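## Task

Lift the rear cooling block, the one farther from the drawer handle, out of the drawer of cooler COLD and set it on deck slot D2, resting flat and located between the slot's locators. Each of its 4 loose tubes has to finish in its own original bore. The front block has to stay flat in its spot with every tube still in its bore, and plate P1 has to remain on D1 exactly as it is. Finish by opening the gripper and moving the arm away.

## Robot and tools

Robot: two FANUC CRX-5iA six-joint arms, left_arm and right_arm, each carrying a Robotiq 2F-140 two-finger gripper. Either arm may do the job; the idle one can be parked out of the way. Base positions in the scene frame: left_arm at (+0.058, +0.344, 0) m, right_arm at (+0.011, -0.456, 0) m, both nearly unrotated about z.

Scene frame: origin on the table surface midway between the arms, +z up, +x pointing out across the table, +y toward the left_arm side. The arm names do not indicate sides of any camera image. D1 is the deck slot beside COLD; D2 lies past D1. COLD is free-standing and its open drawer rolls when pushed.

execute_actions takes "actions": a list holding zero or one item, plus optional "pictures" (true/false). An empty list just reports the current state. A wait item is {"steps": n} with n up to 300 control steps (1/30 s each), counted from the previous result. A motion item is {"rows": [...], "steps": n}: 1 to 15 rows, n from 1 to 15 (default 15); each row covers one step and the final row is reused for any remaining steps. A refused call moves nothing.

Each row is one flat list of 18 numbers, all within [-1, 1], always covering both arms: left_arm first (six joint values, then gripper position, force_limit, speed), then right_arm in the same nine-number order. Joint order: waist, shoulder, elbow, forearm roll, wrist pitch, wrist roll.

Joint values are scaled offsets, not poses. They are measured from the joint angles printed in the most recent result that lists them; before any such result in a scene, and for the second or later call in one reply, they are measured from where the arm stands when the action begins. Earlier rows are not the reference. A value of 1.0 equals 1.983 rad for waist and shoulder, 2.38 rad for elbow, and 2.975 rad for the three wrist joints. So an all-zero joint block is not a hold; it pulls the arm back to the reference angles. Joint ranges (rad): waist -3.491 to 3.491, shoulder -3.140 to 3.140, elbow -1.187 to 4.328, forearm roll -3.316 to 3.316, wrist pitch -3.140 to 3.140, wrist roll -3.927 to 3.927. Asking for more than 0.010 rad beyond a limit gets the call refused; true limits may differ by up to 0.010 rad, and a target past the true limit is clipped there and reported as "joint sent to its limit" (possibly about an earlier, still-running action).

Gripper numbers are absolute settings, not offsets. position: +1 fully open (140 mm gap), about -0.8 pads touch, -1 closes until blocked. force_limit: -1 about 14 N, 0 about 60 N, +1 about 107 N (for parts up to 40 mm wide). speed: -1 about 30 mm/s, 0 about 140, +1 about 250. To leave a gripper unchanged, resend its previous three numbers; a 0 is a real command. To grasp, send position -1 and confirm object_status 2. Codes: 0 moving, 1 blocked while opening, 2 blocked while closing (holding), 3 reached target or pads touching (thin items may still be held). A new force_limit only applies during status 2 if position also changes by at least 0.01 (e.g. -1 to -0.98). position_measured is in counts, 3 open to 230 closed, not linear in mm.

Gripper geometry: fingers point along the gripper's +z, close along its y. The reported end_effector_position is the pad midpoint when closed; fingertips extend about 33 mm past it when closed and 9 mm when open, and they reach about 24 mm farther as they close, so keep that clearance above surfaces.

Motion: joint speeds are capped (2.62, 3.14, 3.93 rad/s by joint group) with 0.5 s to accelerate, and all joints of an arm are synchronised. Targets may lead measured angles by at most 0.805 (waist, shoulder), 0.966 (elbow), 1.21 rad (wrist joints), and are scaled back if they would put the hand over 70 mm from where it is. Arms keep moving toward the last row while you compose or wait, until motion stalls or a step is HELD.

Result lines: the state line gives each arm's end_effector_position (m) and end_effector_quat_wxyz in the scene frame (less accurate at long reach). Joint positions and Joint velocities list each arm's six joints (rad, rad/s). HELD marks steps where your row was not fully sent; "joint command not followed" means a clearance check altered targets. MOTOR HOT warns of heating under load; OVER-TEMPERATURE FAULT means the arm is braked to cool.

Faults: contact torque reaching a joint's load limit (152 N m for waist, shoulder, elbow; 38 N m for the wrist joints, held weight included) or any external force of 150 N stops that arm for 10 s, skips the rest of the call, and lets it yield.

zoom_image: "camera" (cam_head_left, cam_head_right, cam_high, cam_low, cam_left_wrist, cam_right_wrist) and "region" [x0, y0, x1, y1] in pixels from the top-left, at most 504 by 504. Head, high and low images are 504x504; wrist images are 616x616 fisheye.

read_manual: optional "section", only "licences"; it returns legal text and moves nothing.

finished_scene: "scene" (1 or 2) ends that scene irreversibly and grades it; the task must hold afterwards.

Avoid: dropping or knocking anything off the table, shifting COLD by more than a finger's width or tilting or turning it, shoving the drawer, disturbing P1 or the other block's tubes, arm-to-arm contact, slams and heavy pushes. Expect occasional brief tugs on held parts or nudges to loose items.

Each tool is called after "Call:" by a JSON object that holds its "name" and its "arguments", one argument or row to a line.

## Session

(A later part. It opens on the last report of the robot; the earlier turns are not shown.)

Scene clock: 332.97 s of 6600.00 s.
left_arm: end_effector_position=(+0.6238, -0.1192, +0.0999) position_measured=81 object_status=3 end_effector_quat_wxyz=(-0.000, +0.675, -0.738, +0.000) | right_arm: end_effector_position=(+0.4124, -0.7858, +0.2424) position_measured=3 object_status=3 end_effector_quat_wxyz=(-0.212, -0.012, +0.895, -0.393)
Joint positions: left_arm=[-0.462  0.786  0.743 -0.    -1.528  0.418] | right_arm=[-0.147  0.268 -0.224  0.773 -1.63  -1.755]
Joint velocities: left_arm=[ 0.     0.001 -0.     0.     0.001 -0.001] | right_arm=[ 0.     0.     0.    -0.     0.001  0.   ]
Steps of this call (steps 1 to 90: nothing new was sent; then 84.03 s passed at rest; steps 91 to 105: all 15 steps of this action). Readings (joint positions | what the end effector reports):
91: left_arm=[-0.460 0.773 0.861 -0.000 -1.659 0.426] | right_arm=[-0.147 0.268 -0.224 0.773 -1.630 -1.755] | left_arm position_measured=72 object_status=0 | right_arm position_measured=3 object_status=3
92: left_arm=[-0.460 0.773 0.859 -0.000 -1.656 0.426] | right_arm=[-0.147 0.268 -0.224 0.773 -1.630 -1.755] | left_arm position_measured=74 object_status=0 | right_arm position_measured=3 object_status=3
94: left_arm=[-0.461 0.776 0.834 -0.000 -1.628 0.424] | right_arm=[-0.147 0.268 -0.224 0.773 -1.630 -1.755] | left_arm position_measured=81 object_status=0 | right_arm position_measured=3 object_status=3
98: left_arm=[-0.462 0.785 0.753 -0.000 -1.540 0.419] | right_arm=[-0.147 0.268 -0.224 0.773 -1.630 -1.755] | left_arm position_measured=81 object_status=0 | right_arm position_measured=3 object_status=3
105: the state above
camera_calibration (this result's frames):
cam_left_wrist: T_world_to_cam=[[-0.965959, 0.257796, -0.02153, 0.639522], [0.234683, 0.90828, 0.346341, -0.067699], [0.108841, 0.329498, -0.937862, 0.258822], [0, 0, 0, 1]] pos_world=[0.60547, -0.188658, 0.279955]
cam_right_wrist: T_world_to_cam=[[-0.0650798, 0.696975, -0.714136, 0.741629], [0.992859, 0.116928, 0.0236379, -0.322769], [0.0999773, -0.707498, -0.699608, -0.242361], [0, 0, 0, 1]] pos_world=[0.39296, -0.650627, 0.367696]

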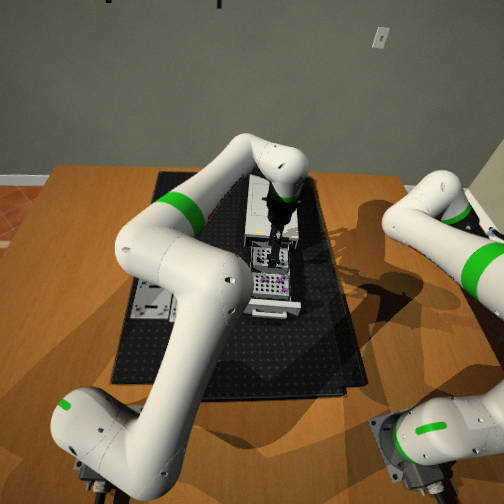

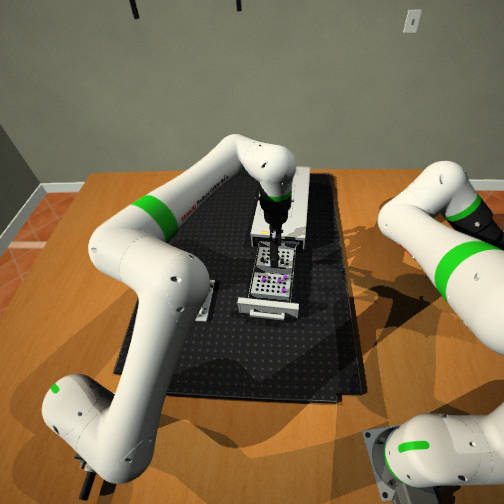

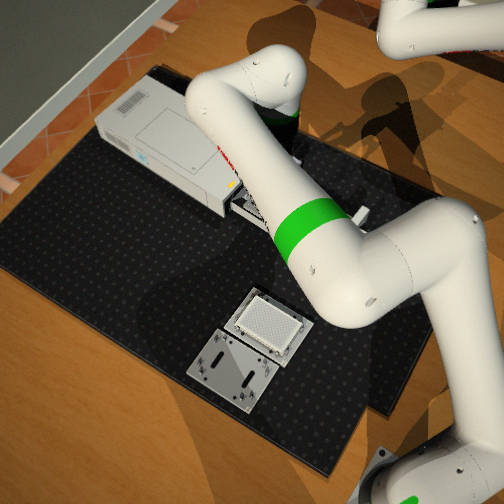

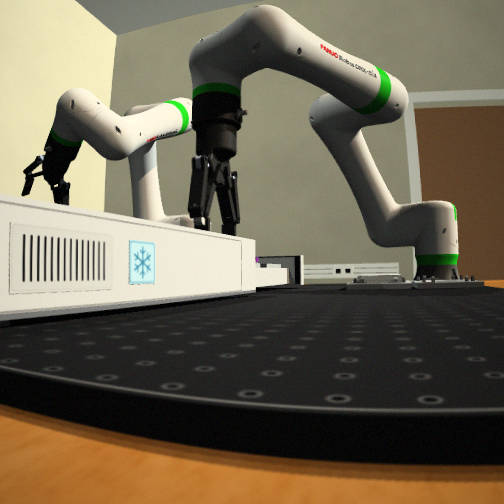

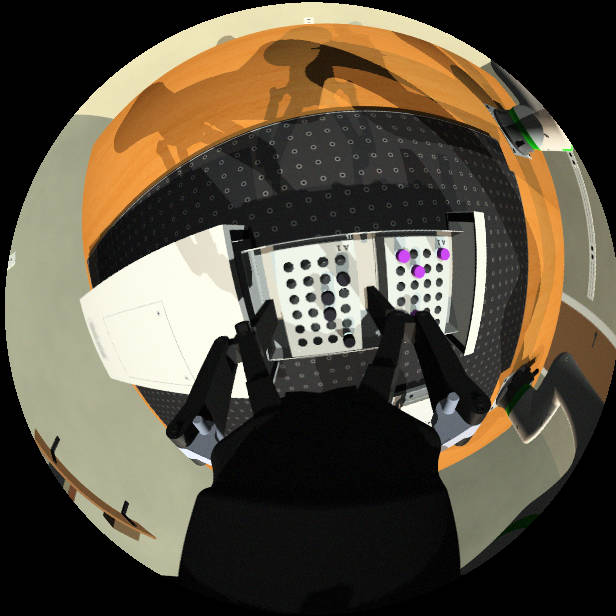

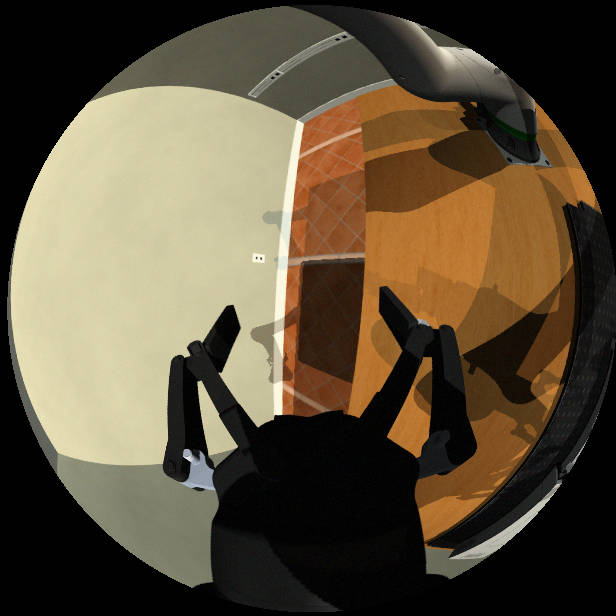

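Call:
{"name": "execute_actions", "arguments": {
  "actions": [
    {"rows": [[0.0002,0.0004,-0.003,0,0.0027,-0.0001,0.38,0,0,0,0,0,0,0,0,1,0,0],[0.0004,0.0009,-0.007,0,0.0062,-0.0003,0.38,0,0,0,0,0,0,0,0,1,0,0],[0.0006,0.0015,-0.011,0,0.0098,-0.0004,0.38,0,0,0,0,0,0,0,0,1,0,0],[0.0008,0.002,-0.015,0,0.0134,-0.0005,0.38,0,0,0,0,0,0,0,0,1,0,0],[0.001,0.0025,-0.019,0,0.0169,-0.00067,0.38,0,0,0,0,0,0,0,0,1,0,0],[0.001,0.0031,-0.023,0,0.0205,-0.00067,0.38,0,0,0,0,0,0,0,0,1,0,0],[0.001,0.0035,-0.026,0,0.0232,-0.00067,0.38,0,0,0,0,0,0,0,0,1,0,0],[0.001,0.00373,-0.028,0,0.02494,-0.00067,0.38,0,0,0,0,0,0,0,0,1,0,0]], "steps": 14}
  ],
  "pictures": false
}}

Call:
{"name": "execute_actions", "arguments": {
  "actions": [
    {"rows": [[0,0,0,0,0,0,-1,0.7,-0.8,0,0,0,0,0,0,1,0,0]], "steps": 15}
  ]
}}

Scene clock: 369.90 s of 6600.00 s.
left_arm: end_effector_position=(+0.6244, -0.1178, +0.0663) position_measured=81 object_status=3 end_effector_quat_wxyz=(-0.000, +0.675, -0.738, +0.000) | right_arm: end_effector_position=(+0.4124, -0.7858, +0.2424) position_measured=3 object_status=3 end_effector_quat_wxyz=(-0.212, -0.012, +0.895, -0.393)
Joint positions: left_arm=[-0.46   0.793  0.677 -0.    -1.454  0.416] | right_arm=[-0.147  0.268 -0.224  0.773 -1.63  -1.755]
Joint velocities: left_arm=[ 0.     0.001 -0.011 -0.     0.011 -0.   ] | right_arm=[-0.     0.     0.002 -0.     0.002  0.001]
Steps of this call (steps 1 to 15: the robot went on to your last target; steps 16 to 90: nothing new was sent; then 33.47 s passed at rest; steps 91 to 104: all 14 steps of this action). Readings (joint positions | what the end effector reports):
91: left_arm=[-0.462 0.786 0.743 -0.000 -1.528 0.418] | right_arm=[-0.147 0.268 -0.224 0.773 -1.630 -1.755] | left_arm position_measured=81 object_status=3 | right_arm position_measured=3 object_status=3
92: left_arm=[-0.462 0.786 0.741 -0.000 -1.526 0.418] | right_arm=[-0.147 0.268 -0.224 0.773 -1.630 -1.755] | left_arm position_measured=81 object_status=3 | right_arm position_measured=3 object_status=3
94: left_arm=[-0.461 0.787 0.731 -0.000 -1.515 0.418] | right_arm=[-0.147 0.268 -0.224 0.773 -1.630 -1.755] | left_arm position_measured=81 object_status=3 | right_arm position_measured=3 object_status=3
98: left_arm=[-0.460 0.791 0.699 -0.000 -1.479 0.416] | right_arm=[-0.147 0.268 -0.224 0.773 -1.630 -1.755] | left_arm position_measured=81 object_status=3 | right_arm position_measured=3 object_status=3
104: the state above

Scene clock: 370.40 s of 6600.00 s.
left_arm: end_effector_position=(+0.6245, -0.1178, +0.0663) position_measured=105 object_status=0 end_effector_quat_wxyz=(-0.000, +0.675, -0.738, +0.000) | right_arm: end_effector_position=(+0.4124, -0.7858, +0.2424) position_measured=3 object_status=3 end_effector_quat_wxyz=(-0.212, -0.012, +0.895, -0.393)
Joint positions: left_arm=[-0.46   0.793  0.677 -0.    -1.454  0.416] | right_arm=[-0.147  0.268 -0.224  0.773 -1.63  -1.755]
Joint velocities: left_arm=[-0.    -0.    -0.    -0.    -0.002  0.   ] | right_arm=[-0.    -0.001  0.001  0.    -0.    -0.001]
Steps of this call (steps 1 to 15: all 15 steps of this action). Readings (joint positions | what the end effector reports):
1: left_arm=[-0.460 0.793 0.677 -0.000 -1.454 0.416] | right_arm=[-0.147 0.268 -0.224 0.773 -1.630 -1.755] | left_arm position_measured=81 object_status=0 | right_arm position_measured=3 object_status=3
2: left_arm=[-0.460 0.793 0.677 -0.000 -1.454 0.416] | right_arm=[-0.147 0.268 -0.224 0.773 -1.630 -1.755] | left_arm position_measured=82 object_status=0 | right_arm position_measured=3 object_status=3
4: left_arm=[-0.460 0.793 0.677 -0.000 -1.454 0.416] | right_arm=[-0.147 0.268 -0.224 0.773 -1.630 -1.755] | left_arm position_measured=87 object_status=0 | right_arm position_measured=3 object_status=3
8: left_arm=[-0.460 0.793 0.677 -0.000 -1.454 0.416] | right_arm=[-0.147 0.268 -0.224 0.773 -1.630 -1.755] | left_arm position_measured=99 object_status=0 | right_arm position_measured=3 object_status=3
15: the state above
camera_calibration (this result's frames):
cam_left_wrist: T_world_to_cam=[[-0.965952, 0.257786, -0.0219746, 0.639202], [0.23451, 0.90827, 0.346482, -0.0574173], [0.109277, 0.329532, -0.937799, 0.22655], [0, 0, 0, 1]] pos_world=[0.606147, -0.187282, 0.246398]
cam_right_wrist: T_world_to_cam=[[-0.0650801, 0.696975, -0.714136, 0.741629], [0.992859, 0.116928, 0.0236377, -0.322769], [0.0999773, -0.707498, -0.699608, -0.242361], [0, 0, 0, 1]] pos_world=[0.39296, -0.650627, 0.367696]

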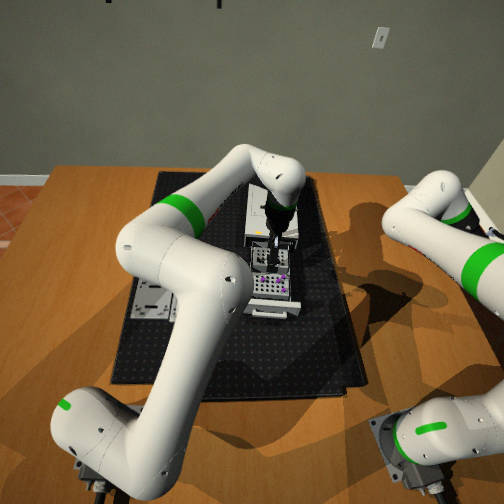

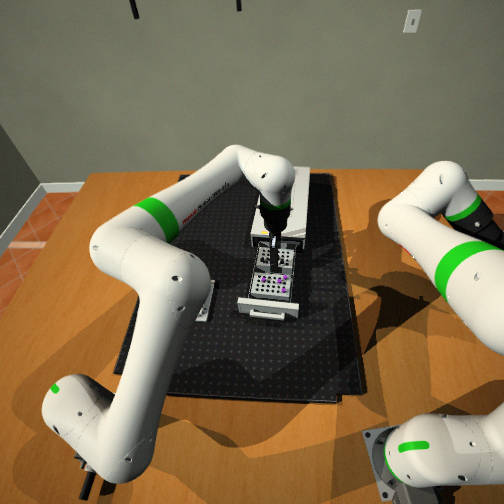

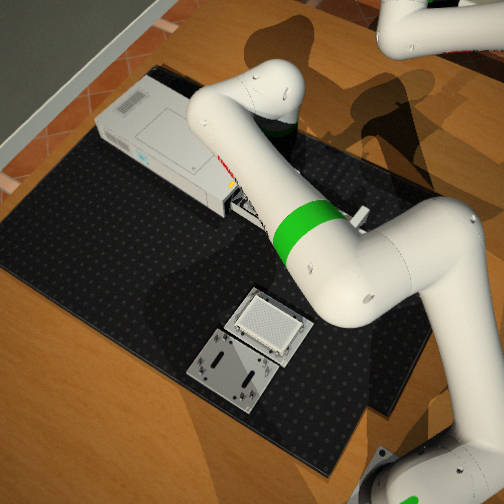

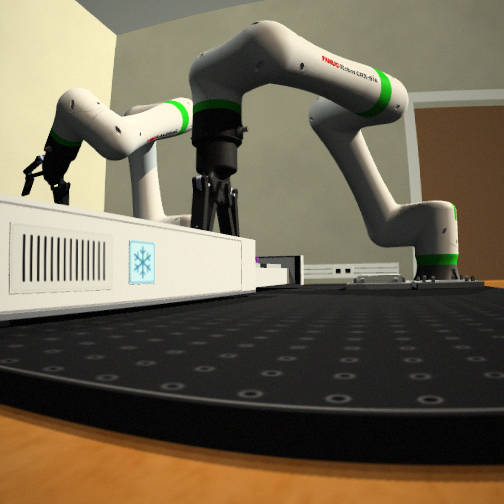

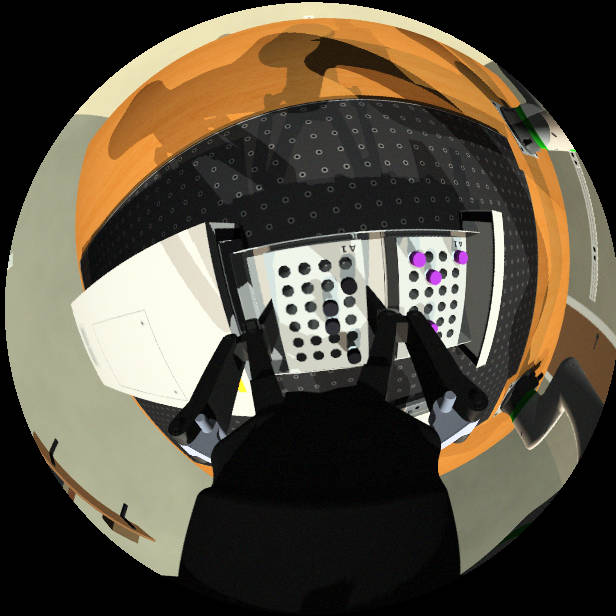

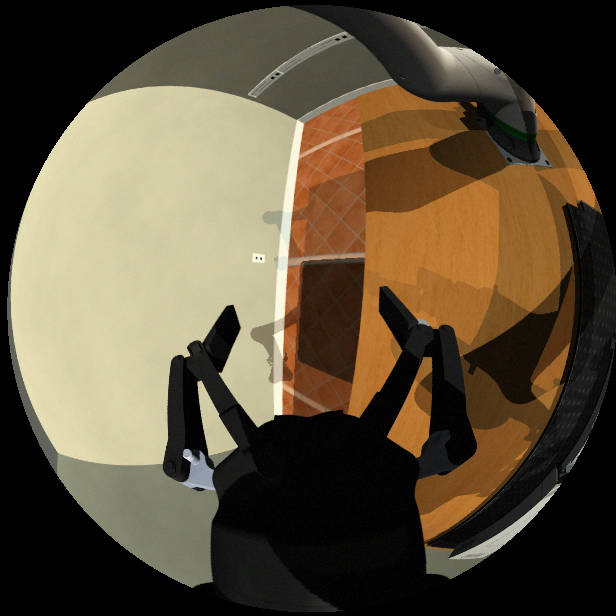

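Call:
{"name": "execute_actions", "arguments": {
  "actions": [
    {"rows": [[0,-0.00019,0.00073,0,-0.00071,0,-1,0.7,-0.8,0,0,0,0,0,0,1,0,0],[0,-0.00073,0.00293,0,-0.00283,0,-1,0.7,-0.8,0,0,0,0,0,0,1,0,0],[0,-0.00155,0.00661,0,-0.00632,0,-1,0.7,-0.8,0,0,0,0,0,0,1,0,0],[0,-0.00251,0.01174,0,-0.01107,0,-1,0.7,-0.8,0,0,0,0,0,0,1,0,0],[0,-0.00346,0.01816,0,-0.01683,0,-1,0.7,-0.8,0,0,0,0,0,0,1,0,0],[0,-0.00427,0.02573,0,-0.02343,0,-1,0.7,-0.8,0,0,0,0,0,0,1,0,0],[0,-0.00486,0.03439,0,-0.03075,0,-1,0.7,-0.8,0,0,0,0,0,0,1,0,0],[0,-0.00508,0.04356,0,-0.03824,0,-1,0.7,-0.8,0,0,0,0,0,0,1,0,0],[0,-0.0051,0.05252,0,-0.04541,0,-1,0.7,-0.8,0,0,0,0,0,0,1,0,0],[0,-0.0051,0.06092,0,-0.05213,0,-1,0.7,-0.8,0,0,0,0,0,0,1,0,0],[0,-0.0051,0.06849,0,-0.05818,0,-1,0.7,-0.8,0,0,0,0,0,0,1,0,0],[0,-0.0051,0.07521,0,-0.06356,0,-1,0.7,-0.8,0,0,0,0,0,0,1,0,0],[0,-0.0051,0.08025,0,-0.0676,0,-1,0.7,-0.8,0,0,0,0,0,0,1,0,0],[0,-0.0051,0.08319,0,-0.06995,0,-1,0.7,-0.8,0,0,0,0,0,0,1,0,0],[0,-0.0051,0.08445,0,-0.07096,0,-1,0.7,-0.8,0,0,0,0,0,0,1,0,0]], "steps": 15}
  ],
  "pictures": false
}}

Call:
{"name": "execute_actions", "arguments": {
  "actions": [
    {"steps": 10}
  ]
}}

Scene clock: 427.40 s of 6600.00 s.
left_arm: end_effector_position=(+0.6240, -0.1175, +0.1433) position_measured=105 object_status=2 end_effector_quat_wxyz=(-0.000, +0.675, -0.738, +0.000) | right_arm: end_effector_position=(+0.4124, -0.7858, +0.2424) position_measured=3 object_status=3 end_effector_quat_wxyz=(-0.212, -0.012, +0.895, -0.393)
Joint positions: left_arm=[-0.46   0.783  0.839 -0.    -1.626  0.416] | right_arm=[-0.147  0.268 -0.224  0.773 -1.63  -1.755]
Joint velocities: left_arm=[ 0.001 -0.006  0.468  0.    -0.465  0.001] | right_arm=[-0.    -0.001  0.001  0.001 -0.    -0.   ]
Steps of this call (steps 1 to 15: the robot went on to your last target; steps 16 to 90: nothing new was sent; then 53.50 s passed at rest; steps 91 to 105: all 15 steps of this action). Readings (joint positions | what the end effector reports):
91: left_arm=[-0.460 0.793 0.677 -0.000 -1.454 0.416] | right_arm=[-0.147 0.268 -0.224 0.773 -1.630 -1.755] | left_arm position_measured=105 object_status=2 | right_arm position_measured=3 object_status=3
92: left_arm=[-0.460 0.793 0.677 -0.000 -1.455 0.416] | right_arm=[-0.147 0.268 -0.224 0.773 -1.630 -1.755] | left_arm position_measured=105 object_status=2 | right_arm position_measured=3 object_status=3
94: left_arm=[-0.460 0.793 0.682 -0.000 -1.461 0.416] | right_arm=[-0.147 0.268 -0.224 0.773 -1.630 -1.755] | left_arm position_measured=105 object_status=2 | right_arm position_measured=3 object_status=3
98: left_arm=[-0.460 0.787 0.719 -0.000 -1.503 0.416] | right_arm=[-0.147 0.268 -0.224 0.773 -1.630 -1.755] | left_arm position_measured=105 object_status=2 | right_arm position_measured=3 object_status=3
105: the state above

Scene clock: 427.73 s of 6600.00 s.
left_arm: end_effector_position=(+0.6228, -0.1169, +0.1598) position_measured=105 object_status=2 end_effector_quat_wxyz=(-0.000, +0.675, -0.738, +0.000) | right_arm: end_effector_position=(+0.4124, -0.7858, +0.2424) position_measured=3 object_status=3 end_effector_quat_wxyz=(-0.212, -0.012, +0.895, -0.393)
Joint positions: left_arm=[-0.46   0.783  0.878 -0.    -1.665  0.416] | right_arm=[-0.147  0.268 -0.224  0.773 -1.63  -1.755]
Joint velocities: left_arm=[-0.    -0.     0.002  0.    -0.001 -0.001] | right_arm=[-0.    -0.     0.001  0.002  0.001  0.001]
Steps of this call (steps 1 to 10: the robot went on to your last target). Readings (joint positions | what the end effector reports):
1: left_arm=[-0.460 0.783 0.854 -0.000 -1.641 0.416] | right_arm=[-0.147 0.268 -0.224 0.773 -1.630 -1.755] | left_arm position_measured=105 object_status=2 | right_arm position_measured=3 object_status=3
2: left_arm=[-0.460 0.783 0.865 -0.000 -1.652 0.416] | right_arm=[-0.147 0.268 -0.224 0.773 -1.630 -1.755] | left_arm position_measured=105 object_status=2 | right_arm position_measured=3 object_status=3
4: left_arm=[-0.460 0.783 0.875 -0.000 -1.663 0.416] | right_arm=[-0.147 0.268 -0.224 0.773 -1.630 -1.755] | left_arm position_measured=105 object_status=2 | right_arm position_measured=3 object_status=3
8: left_arm=[-0.460 0.783 0.878 -0.000 -1.665 0.416] | right_arm=[-0.147 0.268 -0.224 0.773 -1.630 -1.755] | left_arm position_measured=105 object_status=2 | right_arm position_measured=3 object_status=3
10: the state above
camera_calibration (this result's frames):
cam_left_wrist: T_world_to_cam=[[-0.965981, 0.25768, -0.0219584, 0.639352], [0.234415, 0.908293, 0.346487, -0.0902192], [0.109227, 0.329552, -0.937798, 0.314149], [0, 0, 0, 1]] pos_world=[0.604437, -0.186331, 0.339908]
cam_right_wrist: T_world_to_cam=[[-0.0650798, 0.696975, -0.714136, 0.741629], [0.992859, 0.116928, 0.0236377, -0.322769], [0.099977, -0.707498, -0.699608, -0.242361], [0, 0, 0, 1]] pos_world=[0.39296, -0.650627, 0.367696]

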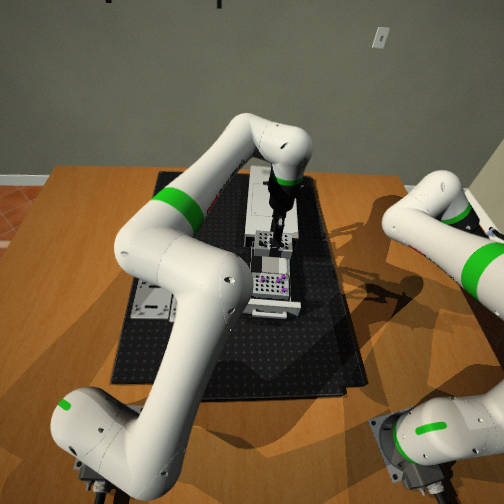

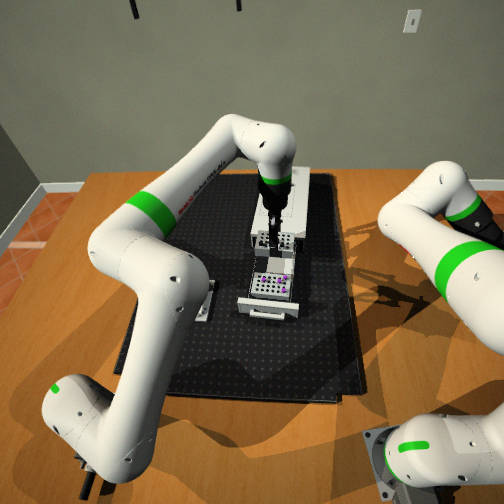

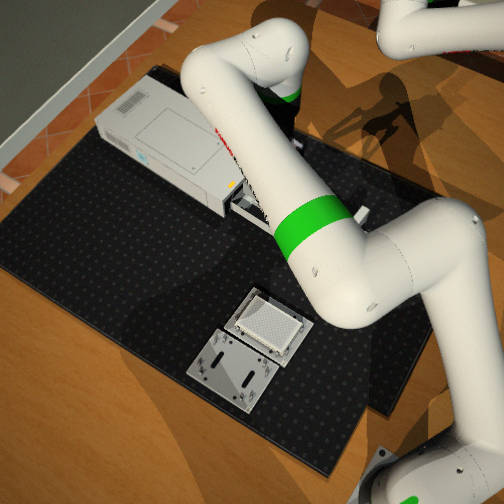

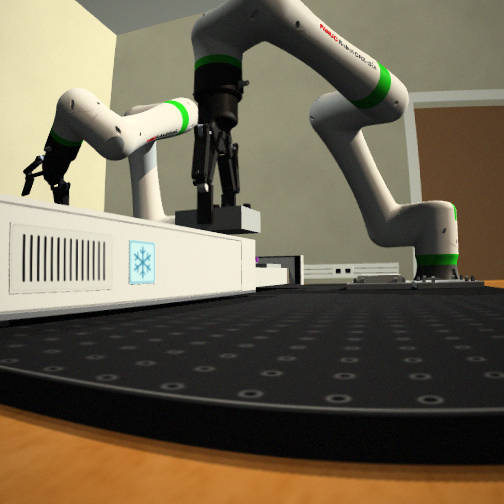

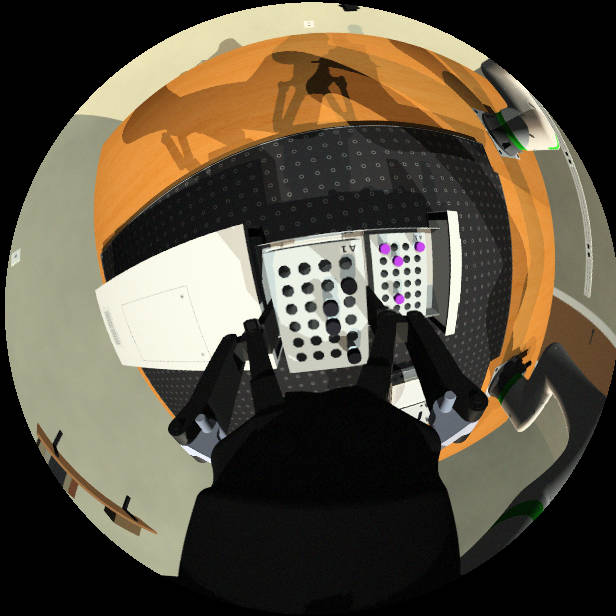

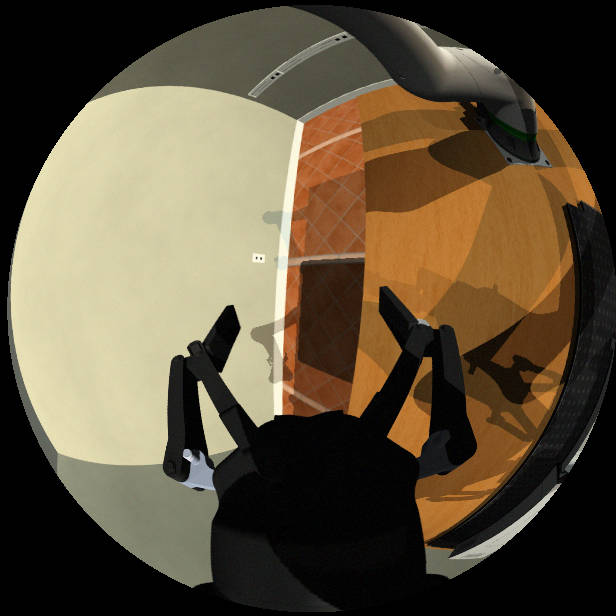

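Call:
{"name": "execute_actions", "arguments": {
  "actions": [
    {"rows": [[0.00354,-0.00399,-0.00516,0,0.00146,-0.00739,-1,0.7,-0.8,0,0,0,0,0,0,1,0,0],[0.00886,-0.00998,-0.01289,0,0.00365,-0.01847,-1,0.7,-0.8,0,0,0,0,0,0,1,0,0],[0.01595,-0.01797,-0.0232,0,0.00657,-0.03324,-1,0.7,-0.8,0,0,0,0,0,0,1,0,0],[0.02481,-0.02795,-0.03609,0,0.01022,-0.05171,-1,0.7,-0.8,0,0,0,0,0,0,1,0,0],[0.03545,-0.03993,-0.05156,0,0.0146,-0.07387,-1,0.7,-0.8,0,0,0,0,0,0,1,0,0],[0.04608,-0.05191,-0.06702,0,0.01898,-0.09603,-1,0.7,-0.8,0,0,0,0,0,0,1,0,0],[0.05671,-0.06389,-0.08249,0,0.02336,-0.1182,-1,0.7,-0.8,0,0,0,0,0,0,1,0,0],[0.06735,-0.07587,-0.09795,0,0.02774,-0.14036,-1,0.7,-0.8,0,0,0,0,0,0,1,0,0],[0.07798,-0.08785,-0.11342,0,0.03212,-0.16252,-1,0.7,-0.8,0,0,0,0,0,0,1,0,0],[0.08861,-0.09983,-0.12889,0,0.0365,-0.18468,-1,0.7,-0.8,0,0,0,0,0,0,1,0,0],[0.09925,-0.11181,-0.14435,0,0.04088,-0.20684,-1,0.7,-0.8,0,0,0,0,0,0,1,0,0],[0.10988,-0.12379,-0.15982,0,0.04526,-0.229,-1,0.7,-0.8,0,0,0,0,0,0,1,0,0],[0.12051,-0.13577,-0.17529,0,0.04964,-0.25116,-1,0.7,-0.8,0,0,0,0,0,0,1,0,0],[0.13469,-0.15174,-0.19591,0,0.05548,-0.28071,-1,0.7,-0.8,0,0,0,0,0,0,1,0,0],[0.35445,-0.39932,-0.51555,0,0.146,-0.73872,-1,0.7,-0.8,0,0,0,0,0,0,1,0,0]], "steps": 15}
  ],
  "pictures": false
}}

Call:
{"name": "execute_actions", "arguments": {
  "actions": [
    {"steps": 45}
  ]
}}

Scene clock: 455.17 s of 6600.00 s.
left_arm: end_effector_position=(+0.6374, -0.0048, +0.1645) position_measured=105 object_status=2 end_effector_quat_wxyz=(+0.000, -0.543, +0.839, -0.000) | right_arm: end_effector_position=(+0.4124, -0.7858, +0.2424) position_measured=3 object_status=3 end_effector_quat_wxyz=(-0.212, -0.012, +0.895, -0.393)
Joint positions: left_arm=[-0.303  0.606  0.605 -0.    -1.569 -0.073] | right_arm=[-0.147  0.268 -0.224  0.773 -1.63  -1.755]
Joint velocities: left_arm=[ 0.464 -0.523 -0.81   0.     0.286 -1.432] | right_arm=[ 0.    -0.001 -0.002 -0.001  0.     0.002]
Steps of this call (steps 1 to 30: the robot went on to your last target; steps 31 to 90: nothing new was sent; then 23.93 s passed at rest; steps 91 to 105: all 15 steps of this action). Readings (joint positions | what the end effector reports):
91: left_arm=[-0.460 0.783 0.878 -0.000 -1.665 0.416] | right_arm=[-0.147 0.268 -0.224 0.773 -1.630 -1.755] | left_arm position_measured=105 object_status=2 | right_arm position_measured=3 object_status=3
92: left_arm=[-0.459 0.782 0.877 -0.000 -1.665 0.413] | right_arm=[-0.147 0.268 -0.224 0.773 -1.630 -1.755] | left_arm position_measured=105 object_status=2 | right_arm position_measured=3 object_status=3
94: left_arm=[-0.450 0.772 0.862 -0.000 -1.660 0.386] | right_arm=[-0.147 0.268 -0.224 0.773 -1.630 -1.755] | left_arm position_measured=105 object_status=2 | right_arm position_measured=3 object_status=3
98: left_arm=[-0.410 0.727 0.791 -0.000 -1.635 0.260] | right_arm=[-0.147 0.268 -0.224 0.773 -1.630 -1.755] | left_arm position_measured=105 object_status=2 | right_arm position_measured=3 object_status=3
105: the state above

Scene clock: 456.67 s of 6600.00 s.
left_arm: end_effector_position=(+0.4771, +0.2956, +0.0950) position_measured=105 object_status=2 end_effector_quat_wxyz=(-0.000, +0.006, +1.000, +0.000) | right_arm: end_effector_position=(+0.4124, -0.7858, +0.2424) position_measured=3 object_status=3 end_effector_quat_wxyz=(-0.212, -0.012, +0.895, -0.393)
Joint positions: left_arm=[ 0.243 -0.009 -0.349 -0.    -1.231 -1.782] | right_arm=[-0.147  0.268 -0.224  0.773 -1.63  -1.755]
Joint velocities: left_arm=[ 0.    -0.001 -0.001 -0.001  0.    -0.001] | right_arm=[ 0.    -0.    -0.001  0.    -0.001 -0.001]
Steps of this call (steps 1 to 45: the robot went on to your last target). Readings (joint positions | what the end effector reports):
1: left_arm=[-0.287 0.588 0.576 -0.000 -1.558 -0.120] | right_arm=[-0.147 0.268 -0.224 0.773 -1.630 -1.755] | left_arm position_measured=105 object_status=2 | right_arm position_measured=3 object_status=3
2: left_arm=[-0.269 0.568 0.545 -0.000 -1.547 -0.161] | right_arm=[-0.147 0.268 -0.224 0.773 -1.630 -1.755] | left_arm position_measured=105 object_status=2 | right_arm position_measured=3 object_status=3
4: left_arm=[-0.233 0.528 0.483 -0.000 -1.525 -0.240] | right_arm=[-0.147 0.268 -0.224 0.773 -1.630 -1.755] | left_arm position_measured=105 object_status=2 | right_arm position_measured=3 object_status=3
8: left_arm=[-0.166 0.452 0.365 -0.000 -1.484 -0.410] | right_arm=[-0.147 0.268 -0.224 0.773 -1.630 -1.755] | left_arm position_measured=105 object_status=2 | right_arm position_measured=3 object_status=3
45: the state above
camera_calibration (this result's frames):
cam_left_wrist: T_world_to_cam=[[0.183608, 0.98277, -0.0212272, -0.371915], [0.923617, -0.165085, 0.345946, -0.419691], [0.336482, -0.0831244, -0.938014, 0.146917], [0, 0, 0, 1]] pos_world=[0.406486, 0.308435, 0.275106]
cam_right_wrist: T_world_to_cam=[[-0.0650798, 0.696975, -0.714136, 0.741629], [0.992859, 0.116928, 0.0236378, -0.322769], [0.0999771, -0.707498, -0.699608, -0.242361], [0, 0, 0, 1]] pos_world=[0.39296, -0.650627, 0.367696]

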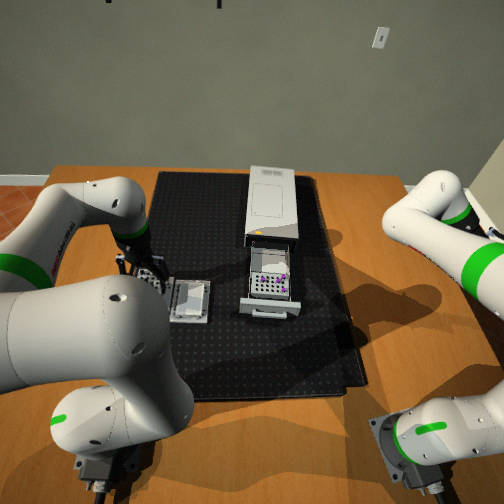

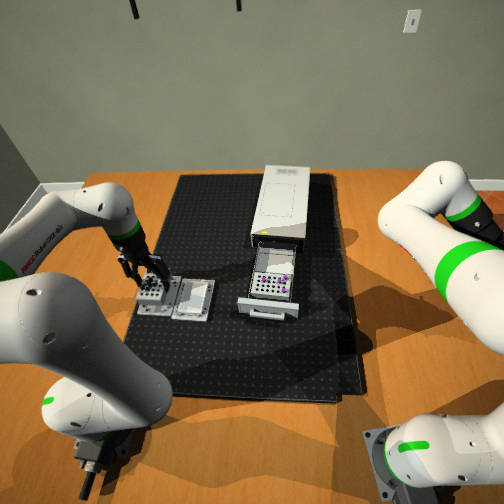

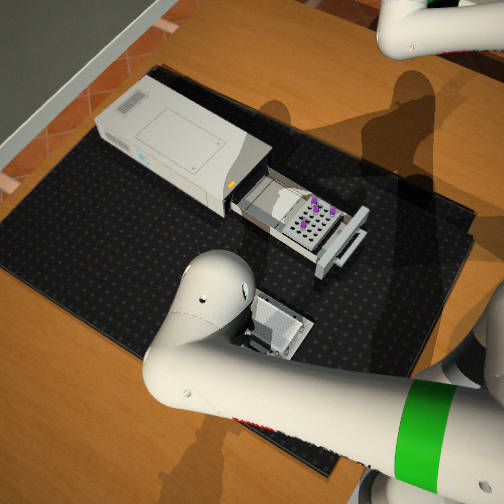

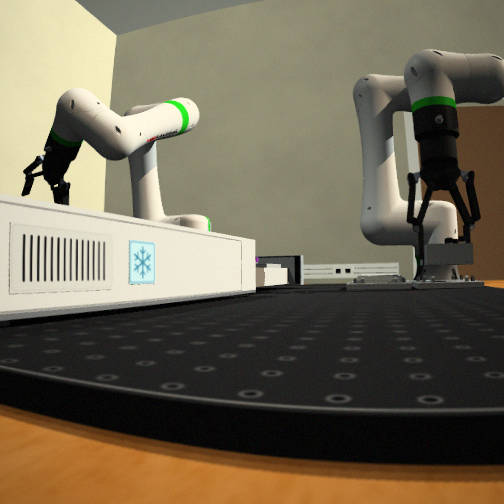

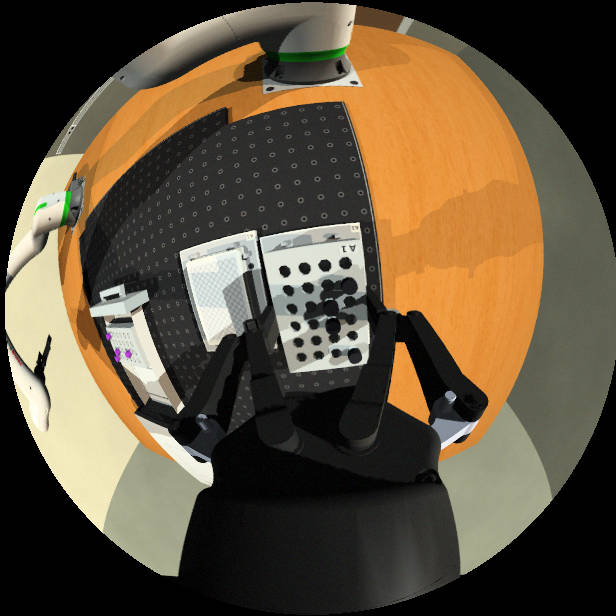

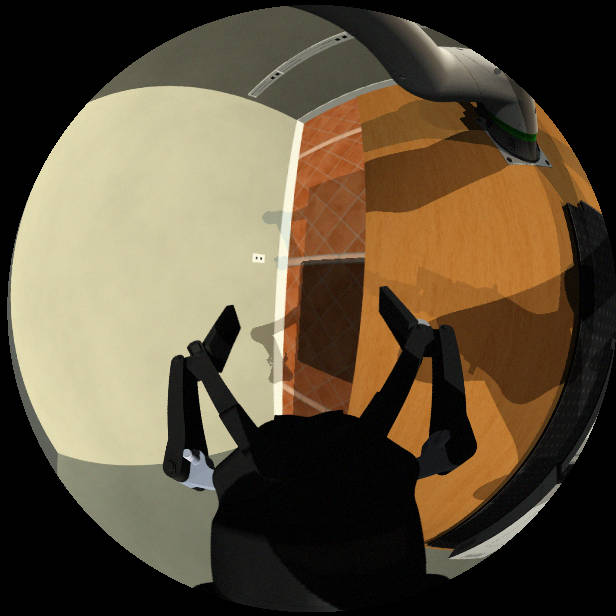

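Call:
{"name": "zoom_image", "arguments": {
  "camera": "cam_left_wrist",
  "region": [250, 210, 380, 290]
}}

Call:
{"name": "zoom_image", "arguments": {
  "camera": "cam_low",
  "region": [400, 220, 500, 300]
}}

Call:
{"name": "zoom_image", "arguments": {
  "camera": "cam_head_right",
  "region": [120, 255, 200, 325]
}}

Region (250, 210, 380, 290) of cam_left_wrist's 616x616 image, scaled by 3.877, with more detail than that image has; it fills the top 310 rows of this view, and the rest is white.

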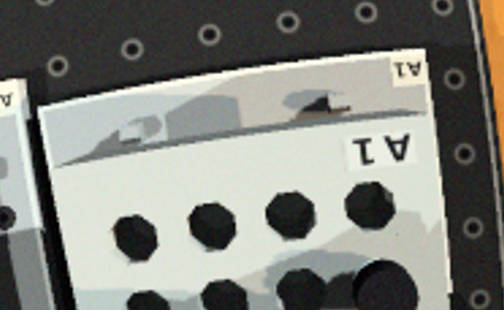

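Region (400, 220, 500, 300) of cam_low's 504x504 image, scaled by 5.040, with more detail than that image has; it fills the top 403 rows of this view, and the rest is white.

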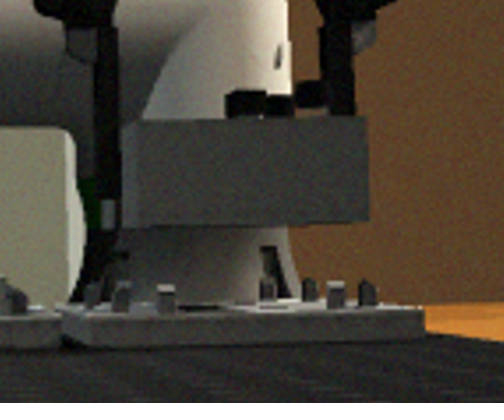

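Region (120, 255, 200, 325) of cam_head_right's 504x504 image, scaled by 6.300, with more detail than that image has; it fills the top 441 rows of this view, and the rest is white.

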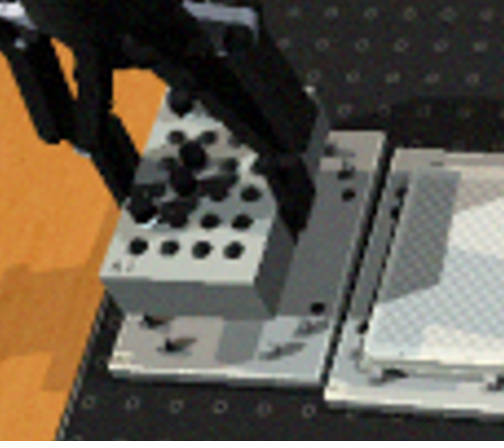

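Call:
{"name": "zoom_image", "arguments": {
  "camera": "cam_left_wrist",
  "region": [255, 225, 315, 265]
}}

Call:
{"name": "zoom_image", "arguments": {
  "camera": "cam_left_wrist",
  "region": [312, 215, 372, 255]
}}

Region (255, 225, 315, 265) of cam_left_wrist's 616x616 image, scaled by 8.400, with more detail than that image has.

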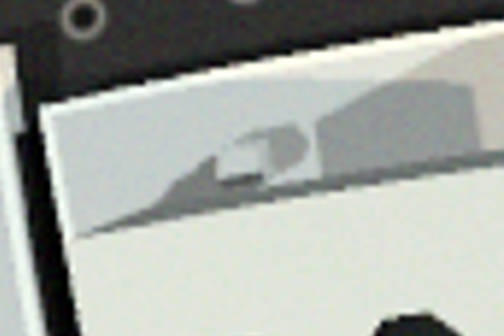

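Region (312, 215, 372, 255) of cam_left_wrist's 616x616 image, scaled by 8.400, with more detail than that image has.

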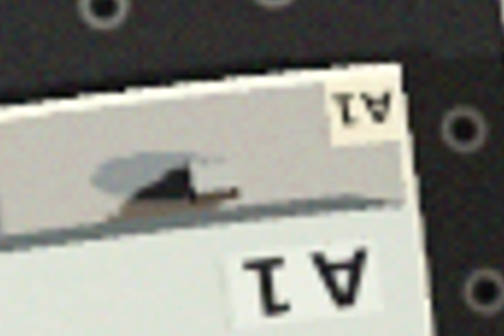

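Call:
{"name": "execute_actions", "arguments": {
  "actions": [
    {"rows": [[-0.0003,0.001,-0.0012,0,0.0016,0.0002,-1,0.7,-0.8,0,0,0,0,0,0,1,0,0],[-0.0007,0.0026,-0.0032,0,0.0043,0.0005,-1,0.7,-0.8,0,0,0,0,0,0,1,0,0],[-0.0012,0.0043,-0.0053,0,0.0071,0.0008,-1,0.7,-0.8,0,0,0,0,0,0,1,0,0],[-0.0016,0.0061,-0.0074,0,0.0099,0.0011,-1,0.7,-0.8,0,0,0,0,0,0,1,0,0],[-0.0021,0.0077,-0.0093,0,0.0126,0.0014,-1,0.7,-0.8,0,0,0,0,0,0,1,0,0],[-0.00232,0.00868,-0.01052,0,0.01421,0.00155,-1,0.7,-0.8,0,0,0,0,0,0,1,0,0]], "steps": 15}
  ]
}}

Call:
{"name": "zoom_image", "arguments": {
  "camera": "cam_low",
  "region": [405, 240, 495, 300]
}}

Call:
{"name": "zoom_image", "arguments": {
  "camera": "cam_left_wrist",
  "region": [250, 225, 310, 270]
}}

Call:
{"name": "zoom_image", "arguments": {
  "camera": "cam_left_wrist",
  "region": [315, 213, 375, 258]
}}

Scene clock: 551.50 s of 6600.00 s.
left_arm: end_effector_position=(+0.4775, +0.2938, +0.0780) position_measured=105 object_status=2 end_effector_quat_wxyz=(-0.000, +0.006, +1.000, +0.000) | right_arm: end_effector_position=(+0.4124, -0.7858, +0.2424) position_measured=3 object_status=3 end_effector_quat_wxyz=(-0.212, -0.012, +0.895, -0.393)
Joint positions: left_arm=[ 0.239  0.008 -0.374 -0.    -1.189 -1.777] | right_arm=[-0.147  0.268 -0.224  0.773 -1.63  -1.755]
Joint velocities: left_arm=[-0.     0.    -0.001 -0.     0.002  0.   ] | right_arm=[ 0.    -0.001 -0.001 -0.     0.001  0.001]
Steps of this call (steps 1 to 15: the robot went on to your last target; steps 16 to 90: nothing new was sent; then 91.33 s passed at rest; steps 91 to 105: all 15 steps of this action). Readings (joint positions | what the end effector reports):
91: left_arm=[0.243 -0.009 -0.349 -0.000 -1.231 -1.782] | right_arm=[-0.147 0.268 -0.224 0.773 -1.630 -1.755] | left_arm position_measured=105 object_status=2 | right_arm position_measured=3 object_status=3
92: left_arm=[0.243 -0.009 -0.350 -0.000 -1.230 -1.782] | right_arm=[-0.147 0.268 -0.224 0.773 -1.630 -1.755] | left_arm position_measured=105 object_status=2 | right_arm position_measured=3 object_status=3
94: left_arm=[0.242 -0.005 -0.355 -0.000 -1.221 -1.781] | right_arm=[-0.147 0.268 -0.224 0.773 -1.630 -1.755] | left_arm position_measured=105 object_status=2 | right_arm position_measured=3 object_status=3
98: left_arm=[0.239 0.005 -0.370 -0.000 -1.195 -1.778] | right_arm=[-0.147 0.268 -0.224 0.773 -1.630 -1.755] | left_arm position_measured=105 object_status=2 | right_arm position_measured=3 object_status=3
105: the state above
camera_calibration (this result's frames):
cam_left_wrist: T_world_to_cam=[[0.183611, 0.98277, -0.0212055, -0.370586], [0.923593, -0.165089, 0.346008, -0.414506], [0.336546, -0.0831161, -0.937992, 0.130707], [0, 0, 0, 1]] pos_world=[0.40689, 0.306634, 0.258166]
cam_right_wrist: T_world_to_cam=[[-0.0650799, 0.696975, -0.714136, 0.741629], [0.992859, 0.116928, 0.0236377, -0.322769], [0.099977, -0.707498, -0.699608, -0.242361], [0, 0, 0, 1]] pos_world=[0.39296, -0.650627, 0.367696]

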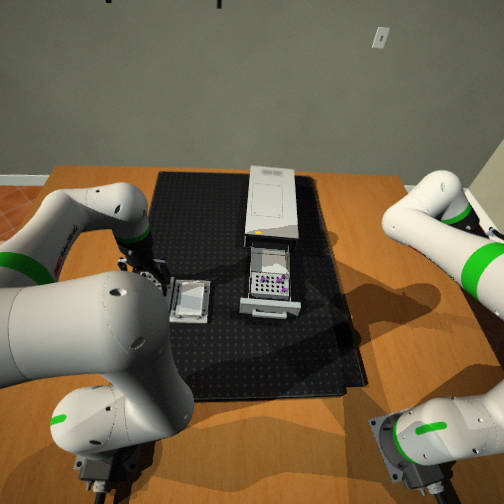

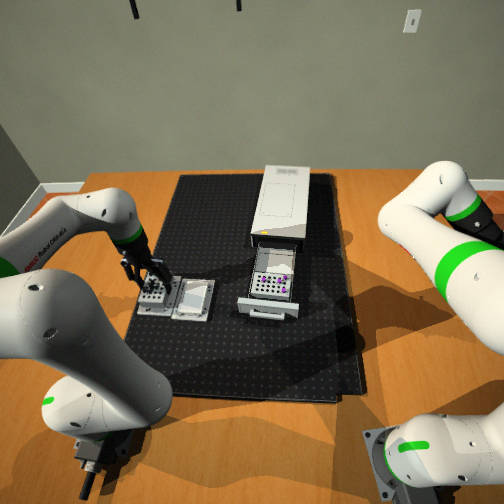

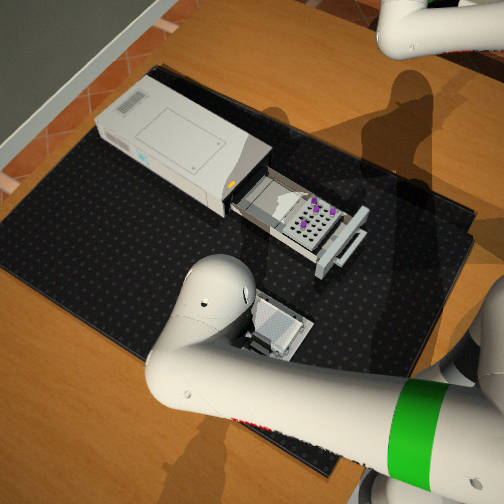

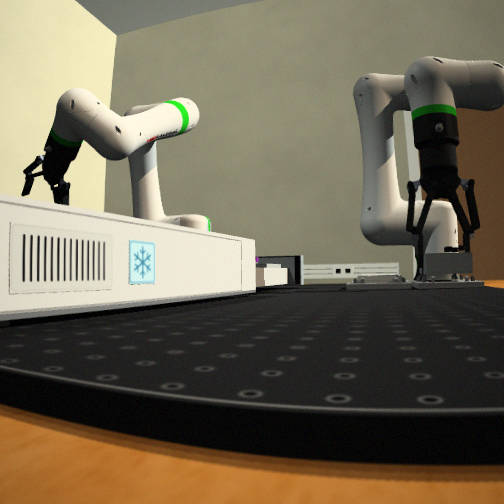

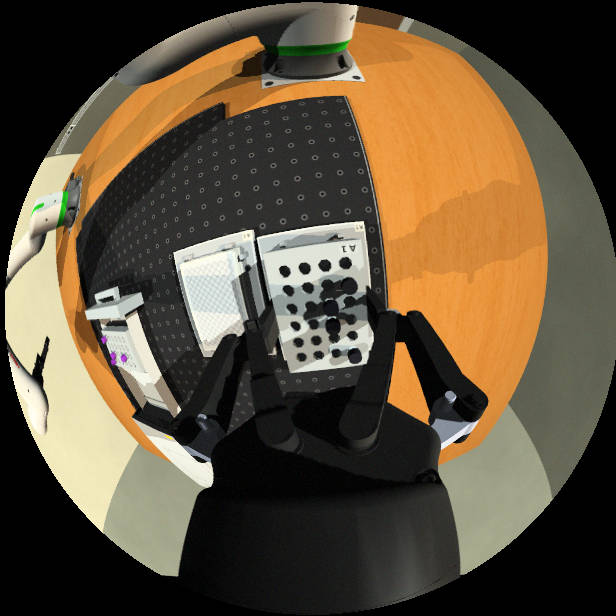

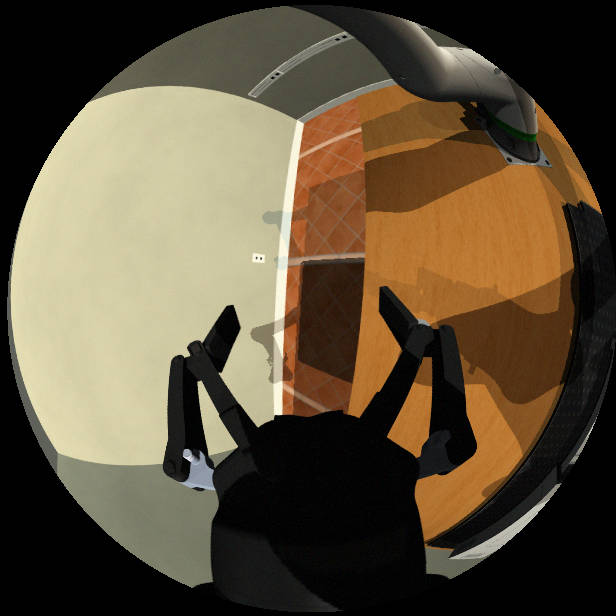

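Region (405, 240, 495, 300) of cam_low's 504x504 image, scaled by 5.600, with more detail than that image has.

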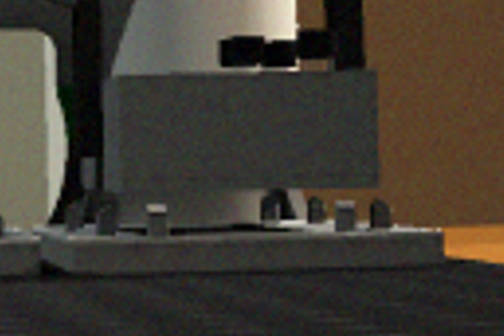

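Region (250, 225, 310, 270) of cam_left_wrist's 616x616 image, scaled by 8.400, with more detail than that image has; it fills the top 378 rows of this view, and the rest is white.

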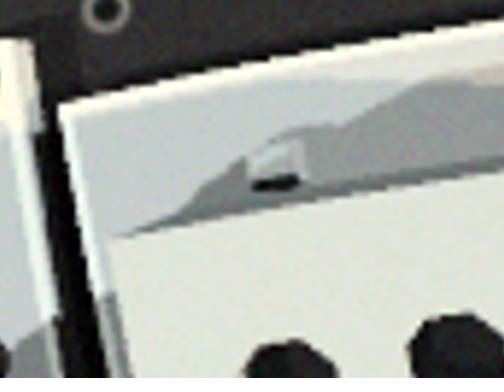

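Region (315, 213, 375, 258) of cam_left_wrist's 616x616 image, scaled by 8.400, with more detail than that image has; it fills the top 378 rows of this view, and the rest is white.

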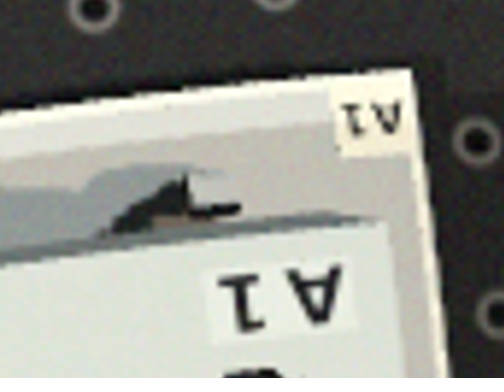

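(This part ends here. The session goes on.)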